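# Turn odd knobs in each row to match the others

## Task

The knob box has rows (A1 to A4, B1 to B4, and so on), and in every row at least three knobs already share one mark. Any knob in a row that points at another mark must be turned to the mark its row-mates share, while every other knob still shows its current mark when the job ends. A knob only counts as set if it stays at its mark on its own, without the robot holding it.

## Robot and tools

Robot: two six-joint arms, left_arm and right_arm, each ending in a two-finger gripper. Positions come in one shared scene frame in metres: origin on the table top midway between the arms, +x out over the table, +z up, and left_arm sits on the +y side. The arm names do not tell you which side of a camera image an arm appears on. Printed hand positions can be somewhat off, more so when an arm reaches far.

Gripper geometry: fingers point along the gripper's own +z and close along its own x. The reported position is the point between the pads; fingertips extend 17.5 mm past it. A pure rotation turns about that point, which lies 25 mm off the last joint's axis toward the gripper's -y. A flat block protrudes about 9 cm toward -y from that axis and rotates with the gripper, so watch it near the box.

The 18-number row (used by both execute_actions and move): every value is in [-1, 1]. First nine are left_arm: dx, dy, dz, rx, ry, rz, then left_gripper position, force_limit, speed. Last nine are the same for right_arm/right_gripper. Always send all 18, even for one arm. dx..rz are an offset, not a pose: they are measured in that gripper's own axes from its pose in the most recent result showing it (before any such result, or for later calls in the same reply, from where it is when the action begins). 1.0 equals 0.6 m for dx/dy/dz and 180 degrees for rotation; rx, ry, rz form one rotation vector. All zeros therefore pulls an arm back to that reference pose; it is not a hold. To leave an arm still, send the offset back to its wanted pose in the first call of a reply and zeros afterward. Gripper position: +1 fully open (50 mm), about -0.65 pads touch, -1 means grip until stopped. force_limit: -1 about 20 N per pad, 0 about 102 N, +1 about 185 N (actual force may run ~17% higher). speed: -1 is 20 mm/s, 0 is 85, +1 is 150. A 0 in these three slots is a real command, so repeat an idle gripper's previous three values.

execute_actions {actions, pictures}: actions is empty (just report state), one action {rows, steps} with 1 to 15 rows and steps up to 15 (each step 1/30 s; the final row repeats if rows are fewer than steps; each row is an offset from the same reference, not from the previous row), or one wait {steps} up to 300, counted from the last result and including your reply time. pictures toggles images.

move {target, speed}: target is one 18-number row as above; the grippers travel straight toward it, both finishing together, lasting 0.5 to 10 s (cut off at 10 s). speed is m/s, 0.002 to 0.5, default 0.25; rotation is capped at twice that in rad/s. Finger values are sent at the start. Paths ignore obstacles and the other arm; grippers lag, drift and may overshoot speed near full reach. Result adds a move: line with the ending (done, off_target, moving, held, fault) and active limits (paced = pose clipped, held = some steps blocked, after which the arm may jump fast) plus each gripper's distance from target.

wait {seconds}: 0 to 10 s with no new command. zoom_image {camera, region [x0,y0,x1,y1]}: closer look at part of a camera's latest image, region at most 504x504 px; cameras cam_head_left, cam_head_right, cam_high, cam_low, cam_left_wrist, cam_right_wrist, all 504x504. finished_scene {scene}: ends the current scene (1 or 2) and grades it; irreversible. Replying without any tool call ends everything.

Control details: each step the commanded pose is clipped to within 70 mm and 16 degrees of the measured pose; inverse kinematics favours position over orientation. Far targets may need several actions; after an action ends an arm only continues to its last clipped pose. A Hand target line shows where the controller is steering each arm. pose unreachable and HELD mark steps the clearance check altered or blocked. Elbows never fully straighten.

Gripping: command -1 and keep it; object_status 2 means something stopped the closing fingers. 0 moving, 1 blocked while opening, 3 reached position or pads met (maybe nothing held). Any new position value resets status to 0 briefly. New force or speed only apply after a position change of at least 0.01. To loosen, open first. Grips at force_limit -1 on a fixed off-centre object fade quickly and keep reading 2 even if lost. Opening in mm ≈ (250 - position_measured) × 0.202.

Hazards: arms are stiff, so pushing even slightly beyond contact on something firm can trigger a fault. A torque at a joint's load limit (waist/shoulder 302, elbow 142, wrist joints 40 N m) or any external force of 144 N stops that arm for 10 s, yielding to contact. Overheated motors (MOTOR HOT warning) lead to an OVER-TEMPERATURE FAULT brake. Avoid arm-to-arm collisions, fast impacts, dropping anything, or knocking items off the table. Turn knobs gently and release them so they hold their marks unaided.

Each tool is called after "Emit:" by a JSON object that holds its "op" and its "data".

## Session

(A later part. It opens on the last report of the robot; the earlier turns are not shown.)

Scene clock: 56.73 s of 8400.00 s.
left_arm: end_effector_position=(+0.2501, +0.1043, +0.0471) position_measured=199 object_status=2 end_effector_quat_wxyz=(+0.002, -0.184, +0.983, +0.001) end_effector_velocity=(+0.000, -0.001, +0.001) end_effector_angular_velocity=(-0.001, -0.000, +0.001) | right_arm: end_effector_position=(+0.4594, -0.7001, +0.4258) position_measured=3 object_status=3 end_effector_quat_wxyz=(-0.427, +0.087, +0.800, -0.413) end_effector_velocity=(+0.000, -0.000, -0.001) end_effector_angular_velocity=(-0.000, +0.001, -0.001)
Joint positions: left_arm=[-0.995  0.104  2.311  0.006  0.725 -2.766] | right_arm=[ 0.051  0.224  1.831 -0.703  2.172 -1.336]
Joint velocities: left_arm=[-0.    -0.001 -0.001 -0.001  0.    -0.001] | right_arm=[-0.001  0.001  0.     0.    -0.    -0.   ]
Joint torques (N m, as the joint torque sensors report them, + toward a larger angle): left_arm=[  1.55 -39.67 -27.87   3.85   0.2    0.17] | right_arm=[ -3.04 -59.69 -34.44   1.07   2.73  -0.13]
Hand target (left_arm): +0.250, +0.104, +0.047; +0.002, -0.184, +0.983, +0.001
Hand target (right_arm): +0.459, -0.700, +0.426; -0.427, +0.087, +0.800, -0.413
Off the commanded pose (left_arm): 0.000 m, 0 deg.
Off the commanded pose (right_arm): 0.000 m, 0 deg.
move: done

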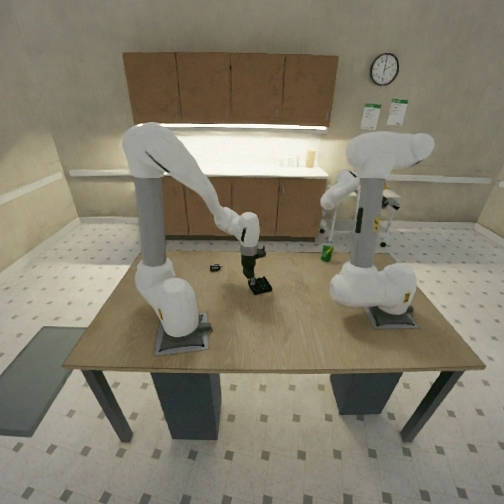

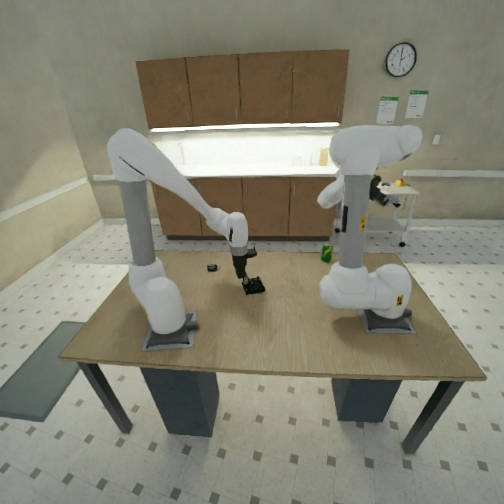

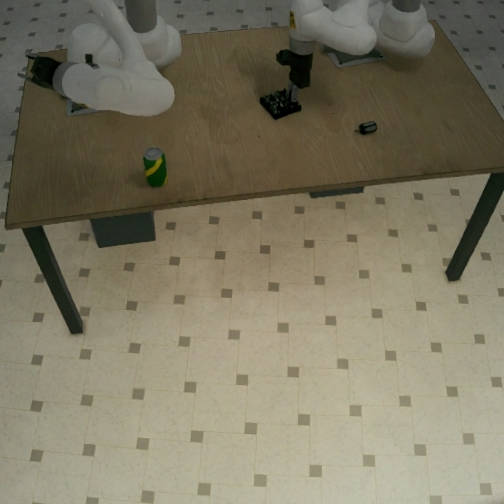

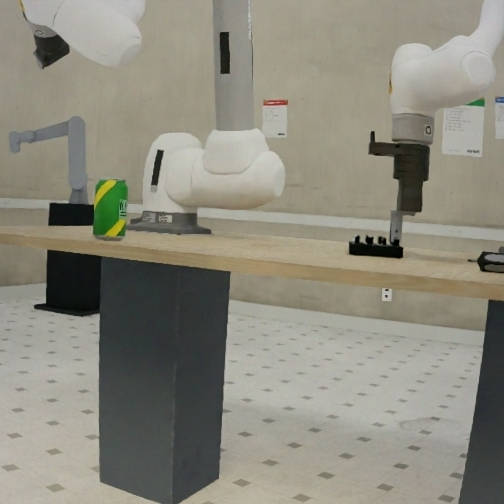

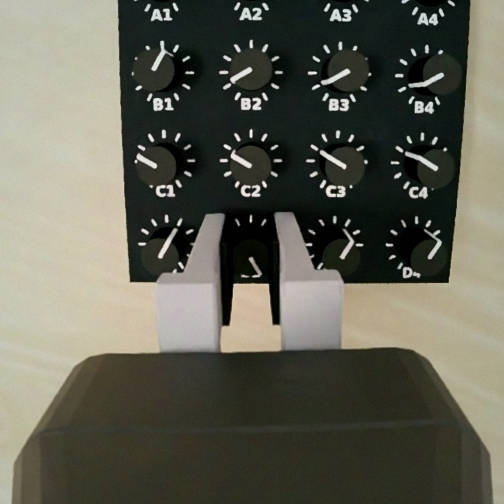

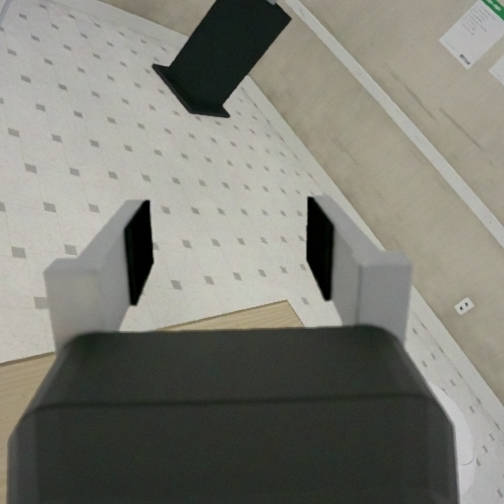

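Turn a part first and check.

Emit:
{"op": "move", "data": {"target": [0,0,0,0,0,-0.333,-1,-0.9,-0.5,0,0,0,0,0,0,1,-1,0], "speed": 0.2}}

Scene clock: 62.73 s of 8400.00 s.
left_arm: end_effector_position=(+0.2502, +0.1043, +0.0471) position_measured=199 object_status=2 end_effector_quat_wxyz=(+0.002, -0.650, +0.760, -0.000) end_effector_velocity=(-0.000, -0.001, +0.000) end_effector_angular_velocity=(+0.000, -0.001, +0.000) | right_arm: end_effector_position=(+0.4594, -0.7001, +0.4258) position_measured=3 object_status=3 end_effector_quat_wxyz=(-0.427, +0.087, +0.800, -0.413) end_effector_velocity=(+0.000, -0.000, +0.000) end_effector_angular_velocity=(-0.000, -0.001, +0.001)
Joint positions: left_arm=[-1.051  0.108  2.307  0.006  0.726 -3.868] | right_arm=[ 0.051  0.224  1.831 -0.703  2.172 -1.336]
Joint velocities: left_arm=[-0.002  0.    -0.     0.001  0.    -0.003] | right_arm=[ 0.    -0.    -0.    -0.001 -0.    -0.   ]
Joint torques (N m, as the joint torque sensors report them, + toward a larger angle): left_arm=[  2.36 -39.58 -28.36   3.27  -0.26   0.28] | right_arm=[ -2.37 -58.3  -33.81   1.24   2.76  -0.16]
Hand target (left_arm): +0.250, +0.104, +0.047; +0.002, -0.650, +0.760, -0.000
Hand target (right_arm): +0.459, -0.700, +0.426; -0.427, +0.087, +0.800, -0.413
Off the commanded pose (left_arm): 0.000 m, 0 deg.
Off the commanded pose (right_arm): 0.000 m, 0 deg.
After step 90, 0.03 s passed at rest.
move: done

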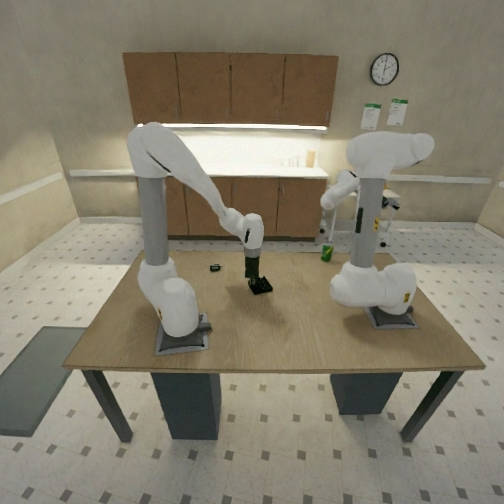

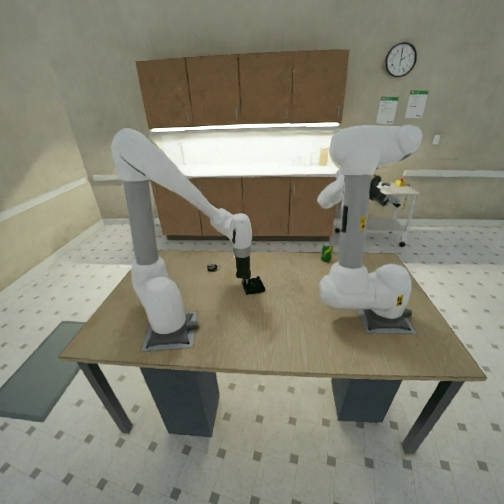

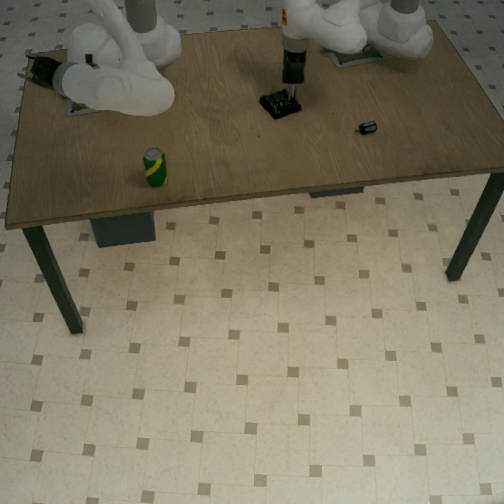

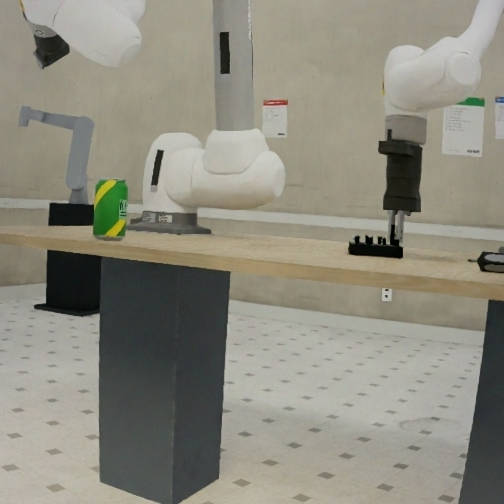

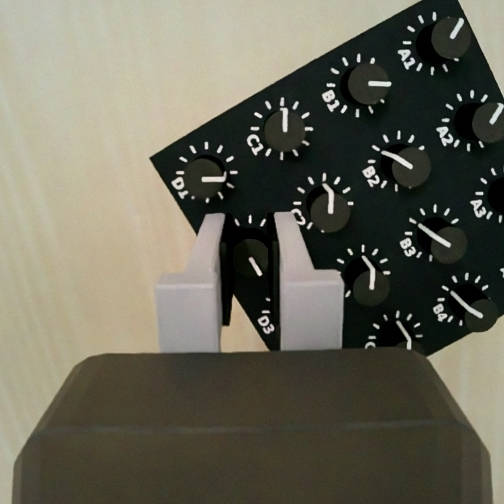

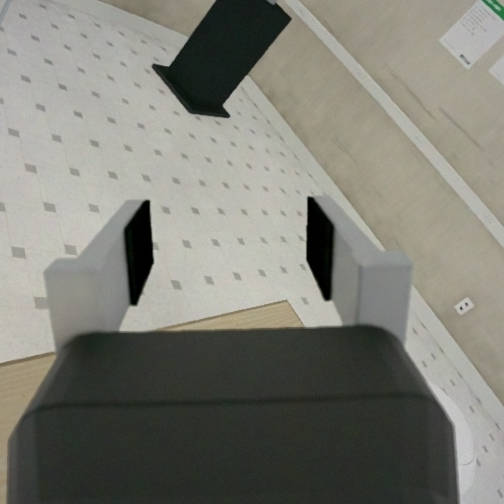

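Emit:
{"op": "move", "data": {"target": [0,0,0,0,0,-0.333,-1,-0.9,-0.5,0,0,0,0,0,0,1,-1,0], "speed": 0.25}}

Emit:
{"op": "move", "data": {"target": [0,0,0,0,0,0,-0.17,-0.9,-0.5,0,0,0,0,0,0,1,-1,0]}}

Emit:
{"op": "move", "data": {"target": [0,0,-0.03,0,0,0,-0.17,-0.9,-0.5,0,0,0,0,0,0,1,-1,0], "speed": 0.08}}

Emit:
{"op": "move", "data": {"target": [0,0,0,0,0,0.667,-0.05,-0.9,-0.5,0,0,0,0,0,0,1,-1,0], "speed": 0.5}}

Scene clock: 69.03 s of 8400.00 s.
left_arm: end_effector_position=(+0.2503, +0.1044, +0.0472) position_measured=199 object_status=2 end_effector_quat_wxyz=(-0.002, +0.943, -0.333, +0.001) end_effector_velocity=(+0.000, +0.000, -0.000) end_effector_angular_velocity=(+0.000, -0.001, +0.002) | right_arm: end_effector_position=(+0.4594, -0.7001, +0.4258) position_measured=3 object_status=3 end_effector_quat_wxyz=(-0.427, +0.087, +0.800, -0.413) end_effector_velocity=(+0.000, -0.001, +0.000) end_effector_angular_velocity=(+0.001, -0.002, -0.001)
Joint positions: left_arm=[-1.069  0.141  2.267  0.006  0.733 -4.931] | right_arm=[ 0.051  0.224  1.831 -0.703  2.172 -1.336]
Joint velocities: left_arm=[ 0.     0.    -0.     0.002 -0.001 -0.003] | right_arm=[-0.002 -0.    -0.001  0.    -0.001  0.   ]
Joint torques (N m, as the joint torque sensors report them, + toward a larger angle): left_arm=[  4.71 -43.07 -28.68   3.51   0.06   0.38] | right_arm=[ -3.87 -59.78 -33.72   0.86   2.82  -0.27]
Hand target (left_arm): +0.250, +0.104, +0.047; -0.002, +0.943, -0.333, +0.001
Hand target (right_arm): +0.459, -0.700, +0.426; -0.427, +0.087, +0.800, -0.413
Off the commanded pose (left_arm): 0.000 m, 0 deg.
Off the commanded pose (right_arm): 0.000 m, 0 deg.
After step 90, 0.83 s passed at rest.
move: done

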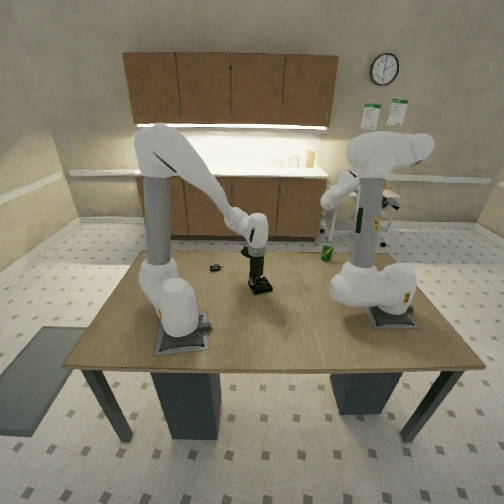

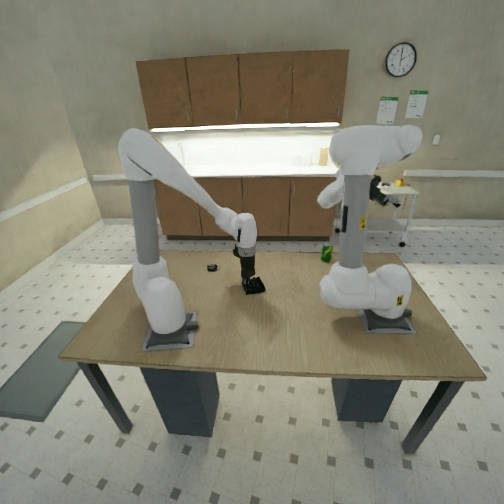

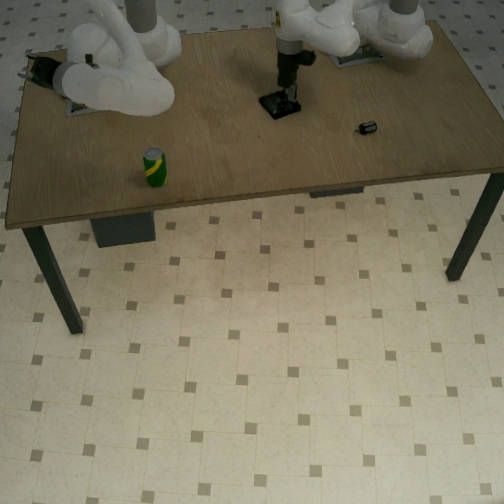

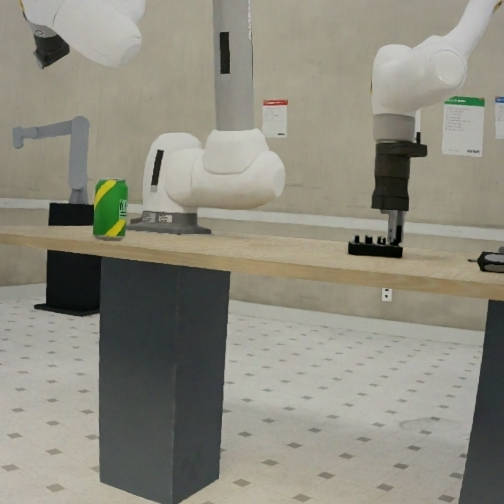

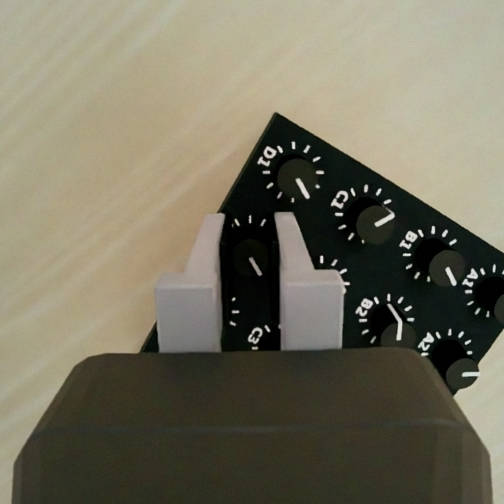

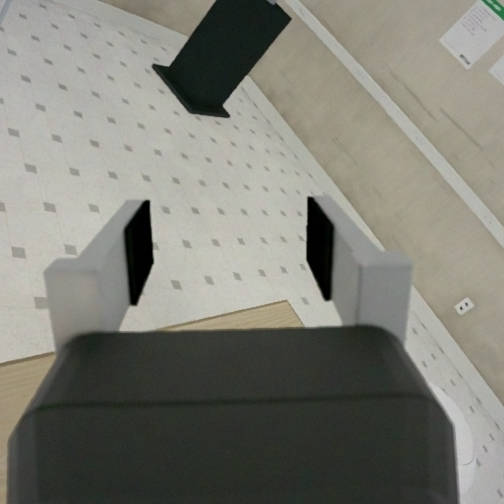

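Scene clock: 69.53 s of 8400.00 s.
left_arm: end_effector_position=(+0.2503, +0.1044, +0.0472) position_measured=178 object_status=3 end_effector_quat_wxyz=(-0.002, +0.943, -0.333, +0.001) end_effector_velocity=(-0.000, +0.001, -0.001) end_effector_angular_velocity=(+0.002, +0.001, +0.001) | right_arm: end_effector_position=(+0.4594, -0.7001, +0.4258) position_measured=3 object_status=3 end_effector_quat_wxyz=(-0.427, +0.087, +0.800, -0.413) end_effector_velocity=(-0.000, +0.001, +0.000) end_effector_angular_velocity=(-0.000, +0.001, +0.001)
Joint positions: left_arm=[-1.069  0.141  2.267  0.006  0.733 -4.931] | right_arm=[ 0.051  0.224  1.831 -0.703  2.172 -1.336]
Joint velocities: left_arm=[ 0.001  0.     0.001 -0.     0.001 -0.   ] | right_arm=[ 0.001 -0.    -0.    -0.     0.001  0.   ]
Joint torques (N m, as the joint torque sensors report them, + toward a larger angle): left_arm=[  3.44 -42.88 -28.26   3.47   0.43   0.2 ] | right_arm=[ -2.84 -59.96 -33.76   1.25   2.64  -0.15]
Hand target (left_arm): +0.250, +0.104, +0.047; -0.002, +0.943, -0.333, +0.001
Hand target (right_arm): +0.459, -0.700, +0.426; -0.427, +0.087, +0.800, -0.413
Off the commanded pose (left_arm): 0.000 m, 0 deg.
Off the commanded pose (right_arm): 0.000 m, 0 deg.
move: done

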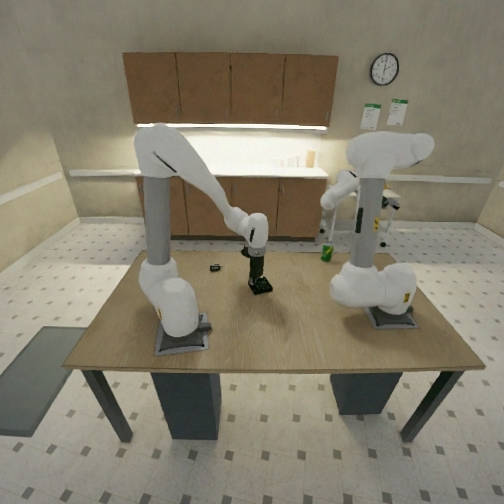

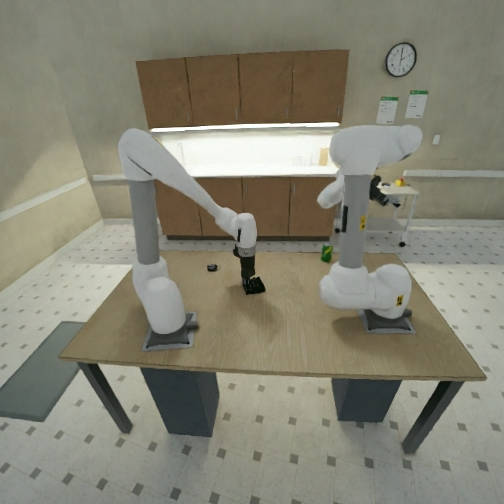

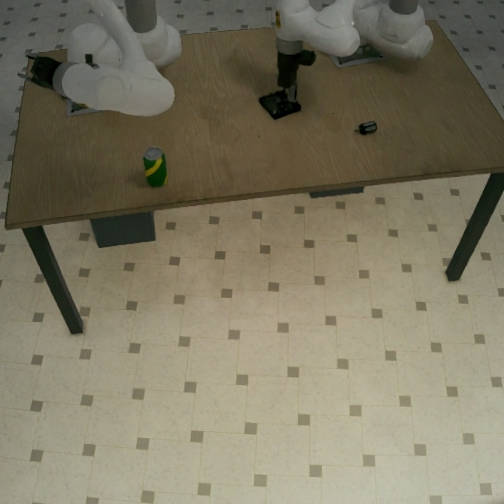

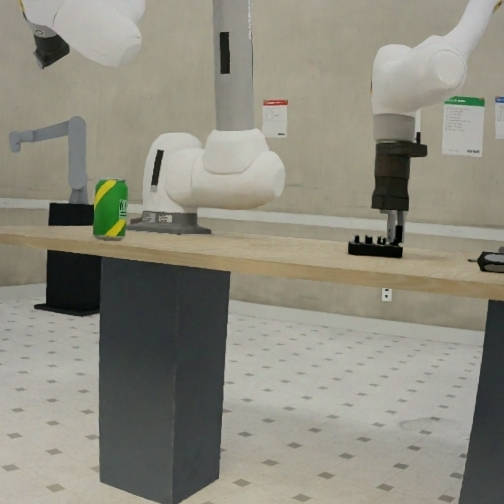

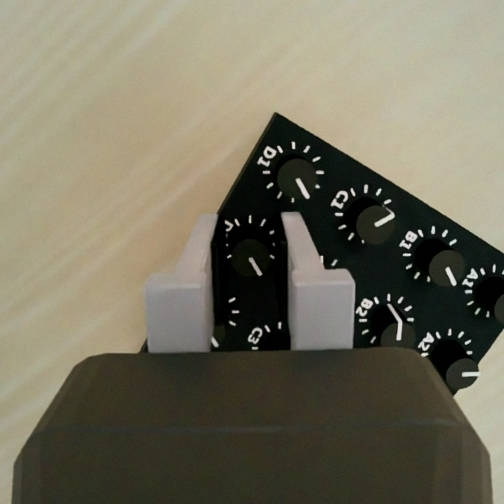

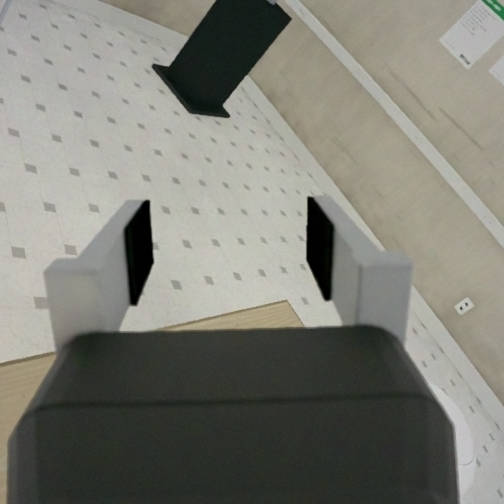

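Scene clock: 70.27 s of 8400.00 s.
left_arm: end_effector_position=(+0.2503, +0.1044, +0.0651) position_measured=178 object_status=3 end_effector_quat_wxyz=(-0.002, +0.943, -0.333, +0.001) end_effector_velocity=(-0.001, +0.000, +0.000) end_effector_angular_velocity=(+0.001, +0.001, -0.001) | right_arm: end_effector_position=(+0.4594, -0.7001, +0.4258) position_measured=3 object_status=3 end_effector_quat_wxyz=(-0.427, +0.087, +0.800, -0.413) end_effector_velocity=(+0.000, -0.000, -0.001) end_effector_angular_velocity=(+0.000, +0.000, -0.000)
Joint positions: left_arm=[-1.069  0.114  2.253  0.006  0.774 -4.931] | right_arm=[ 0.051  0.224  1.831 -0.703  2.172 -1.336]
Joint velocities: left_arm=[-0.001 -0.001  0.001 -0.     0.001 -0.   ] | right_arm=[-0.001  0.001  0.    -0.    -0.001  0.   ]
Joint torques (N m, as the joint torque sensors report them, + toward a larger angle): left_arm=[  3.37 -42.59 -29.64   3.6    0.16   0.37] | right_arm=[ -1.88 -57.88 -34.7    1.14   2.78  -0.52]
Hand target (left_arm): +0.250, +0.104, +0.065; -0.002, +0.943, -0.333, +0.001
Hand target (right_arm): +0.459, -0.700, +0.426; -0.427, +0.087, +0.800, -0.413
Off the commanded pose (left_arm): 0.000 m, 0 deg.
Off the commanded pose (right_arm): 0.000 m, 0 deg.
move: done

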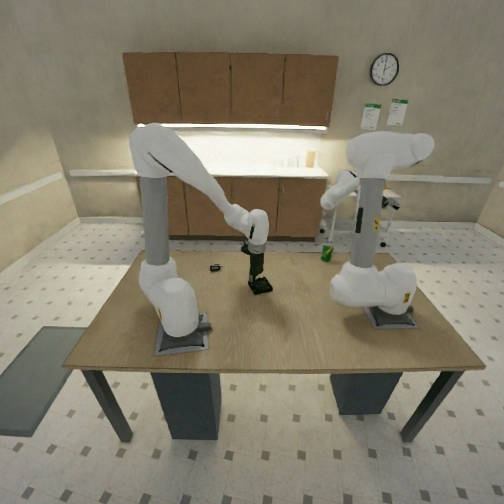

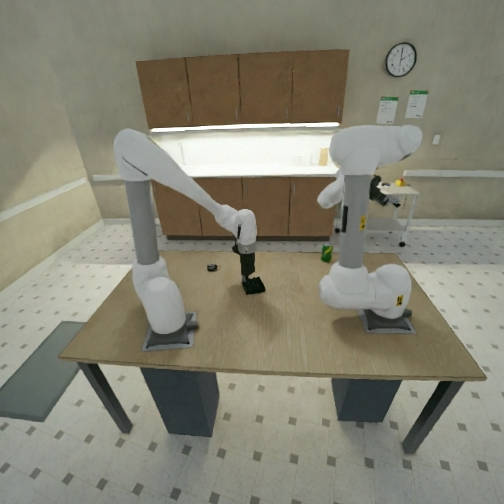

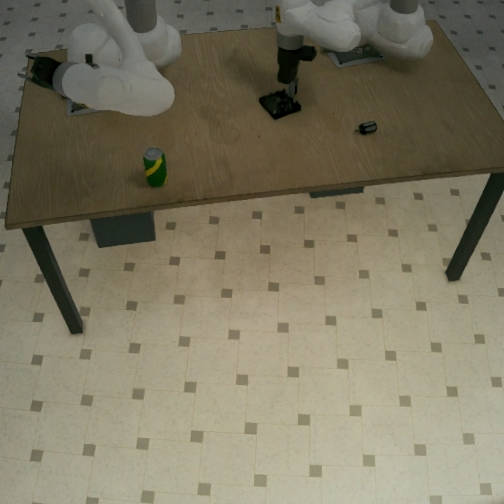

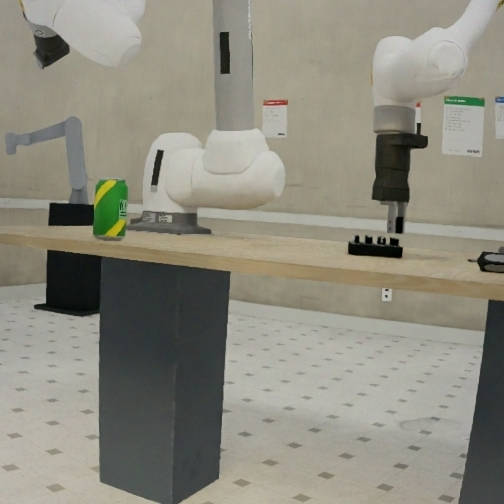

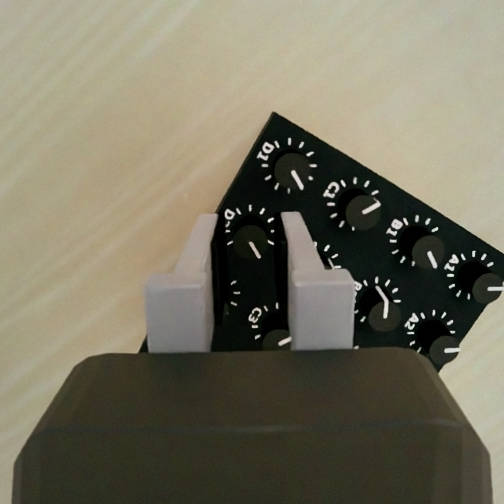

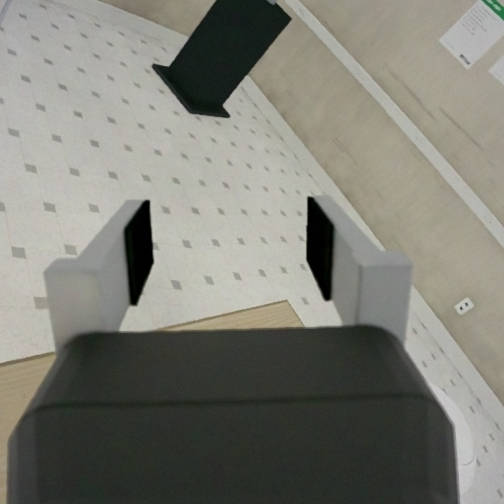

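Scene clock: 72.87 s of 8400.00 s.
left_arm: end_effector_position=(+0.2501, +0.1043, +0.0650) position_measured=160 object_status=3 end_effector_quat_wxyz=(+0.002, -0.183, +0.983, +0.001) end_effector_velocity=(+0.000, +0.000, -0.000) end_effector_angular_velocity=(-0.001, +0.002, -0.000) | right_arm: end_effector_position=(+0.4594, -0.7001, +0.4258) position_measured=3 object_status=3 end_effector_quat_wxyz=(-0.427, +0.087, +0.800, -0.413) end_effector_velocity=(+0.001, +0.001, -0.001) end_effector_angular_velocity=(+0.001, +0.002, +0.002)
Joint positions: left_arm=[-0.995  0.076  2.297  0.006  0.768 -2.763] | right_arm=[ 0.051  0.224  1.831 -0.703  2.172 -1.336]
Joint velocities: left_arm=[ 0.002  0.001 -0.    -0.003  0.     0.004] | right_arm=[ 0.002  0.002 -0.     0.001 -0.    -0.   ]
Joint torques (N m, as the joint torque sensors report them, + toward a larger angle): left_arm=[  1.43 -36.31 -29.47   4.05   0.13   0.35] | right_arm=[ -1.26 -60.94 -33.89   1.13   2.61  -0.07]
Hand target (left_arm): +0.250, +0.104, +0.065; +0.002, -0.182, +0.983, +0.001
Hand target (right_arm): +0.459, -0.700, +0.426; -0.427, +0.087, +0.800, -0.413
Off the commanded pose (left_arm): 0.000 m, 0 deg.
Off the commanded pose (right_arm): 0.000 m, 0 deg.
move: done

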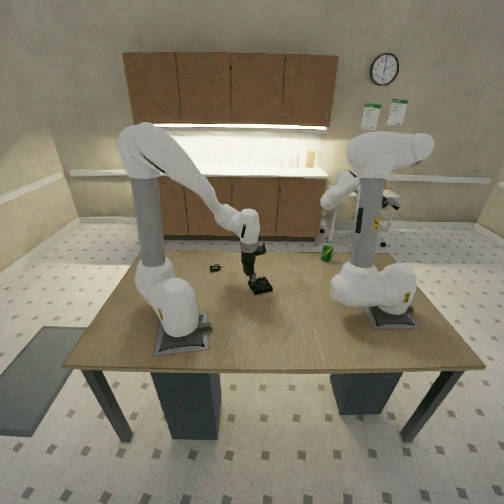

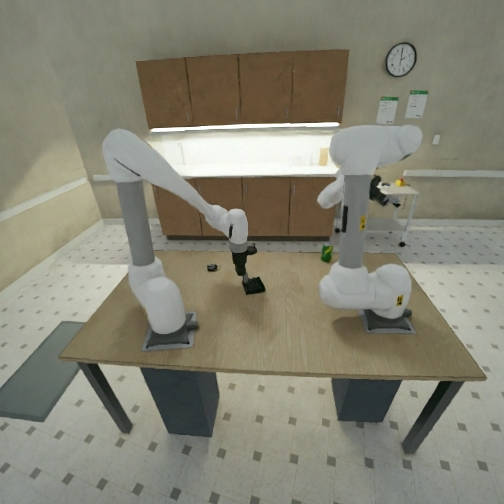

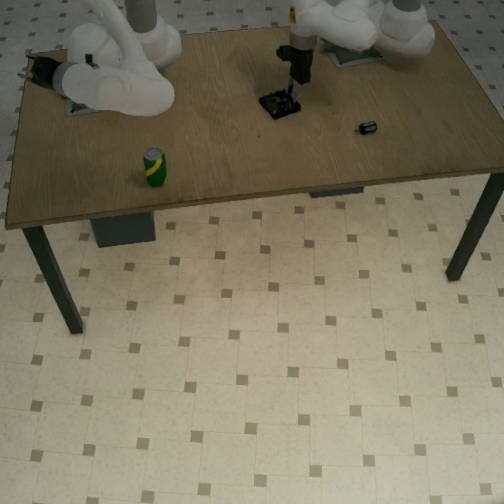

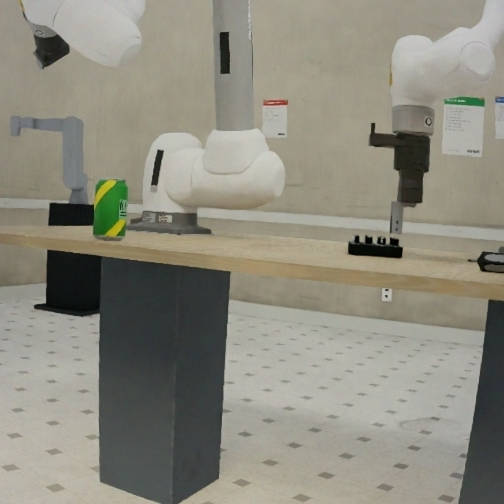

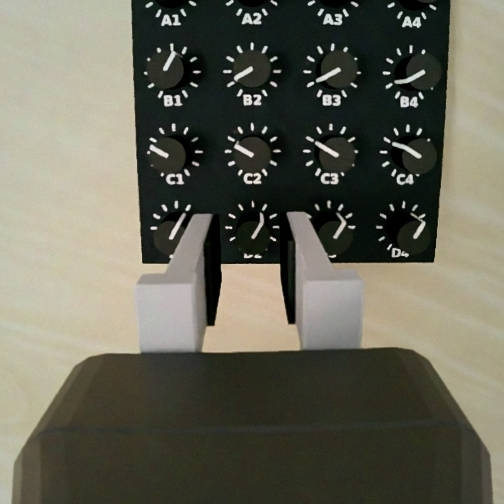

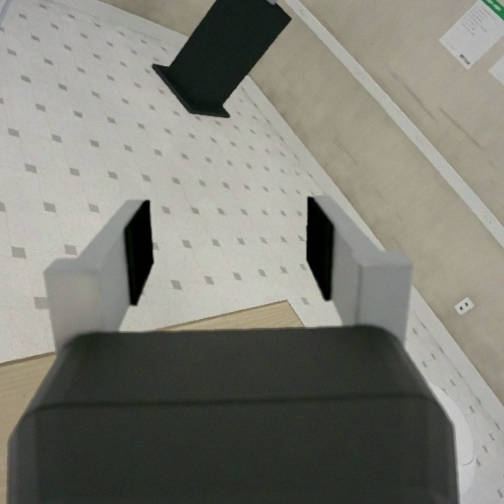

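Emit:
{"op": "move", "data": {"target": [-0.042,-0.087,0,0,0,0,-0.05,-0.9,-0.5,0,0,0,0,0,0,1,-1,0], "speed": 0.15}}

Emit:
{"op": "zoom_image", "data": {"camera": "cam_left_wrist", "region": [150, 130, 350, 330]}}

Scene clock: 76.60 s of 8400.00 s.
left_arm: end_effector_position=(+0.2924, +0.0648, +0.0652) position_measured=160 object_status=3 end_effector_quat_wxyz=(+0.002, -0.183, +0.983, +0.001) end_effector_velocity=(+0.000, -0.000, -0.000) end_effector_angular_velocity=(-0.000, +0.001, +0.001) | right_arm: end_effector_position=(+0.4594, -0.7001, +0.4258) position_measured=3 object_status=3 end_effector_quat_wxyz=(-0.427, +0.087, +0.800, -0.413) end_effector_velocity=(+0.000, +0.000, +0.000) end_effector_angular_velocity=(-0.000, -0.001, +0.001)
Joint positions: left_arm=[-0.987  0.16   2.197  0.006  0.785 -2.754] | right_arm=[ 0.051  0.224  1.831 -0.703  2.172 -1.336]
Joint velocities: left_arm=[ 0.     0.001  0.    -0.001 -0.001  0.   ] | right_arm=[ 0. -0. -0. -0.  0.  0.]
Joint torques (N m, as the joint torque sensors report them, + toward a larger angle): left_arm=[  1.22 -49.02 -29.21   3.95   0.28   0.16] | right_arm=[ -1.86 -59.4  -33.87   1.21   2.68  -0.17]
Hand target (left_arm): +0.292, +0.065, +0.065; +0.002, -0.183, +0.983, +0.001
Hand target (right_arm): +0.459, -0.700, +0.426; -0.427, +0.087, +0.800, -0.413
Off the commanded pose (left_arm): 0.000 m, 0 deg.
Off the commanded pose (right_arm): 0.000 m, 0 deg.
move: done

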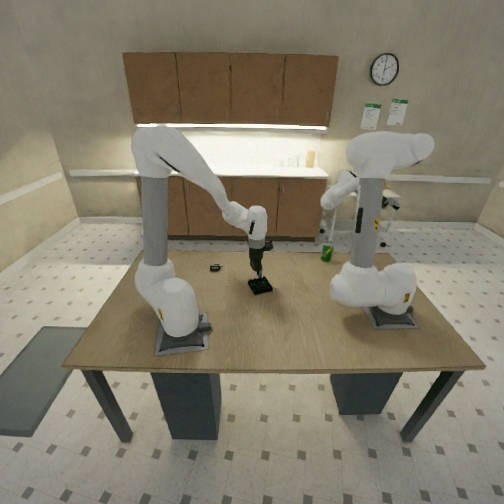

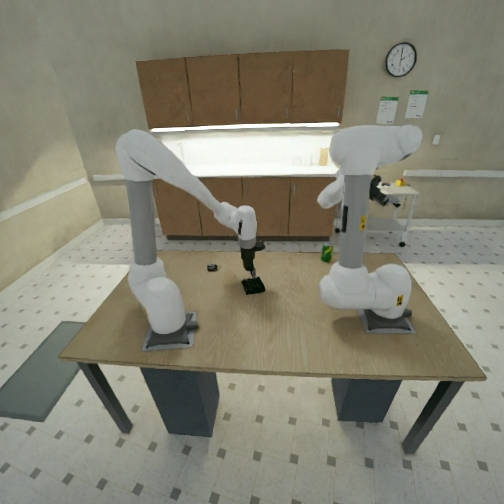

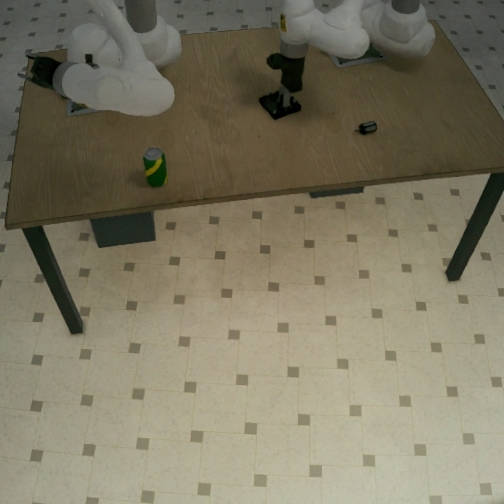

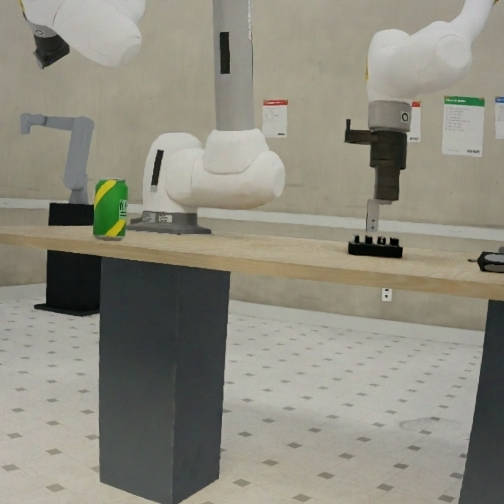

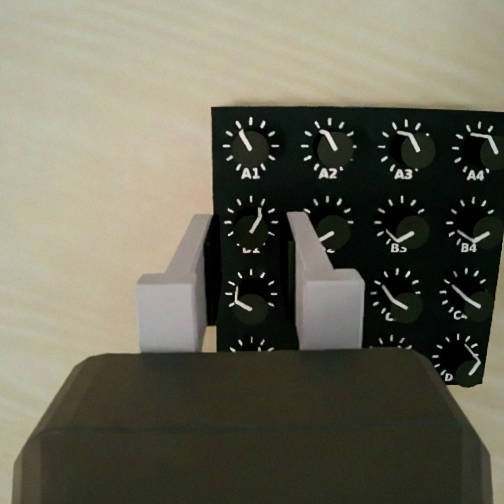

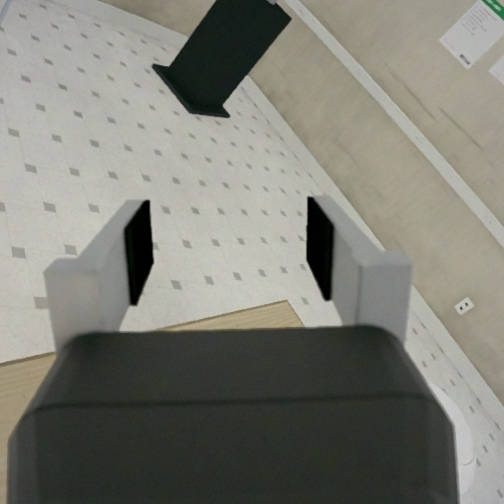

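Region (150, 130, 350, 330) of cam_left_wrist's 504x504 image, scaled by 2.520, with more detail than that image has.

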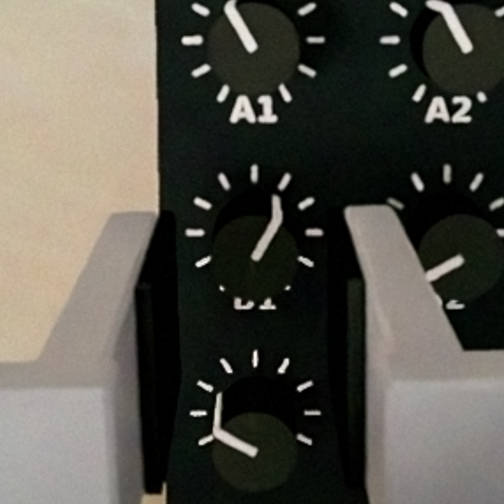

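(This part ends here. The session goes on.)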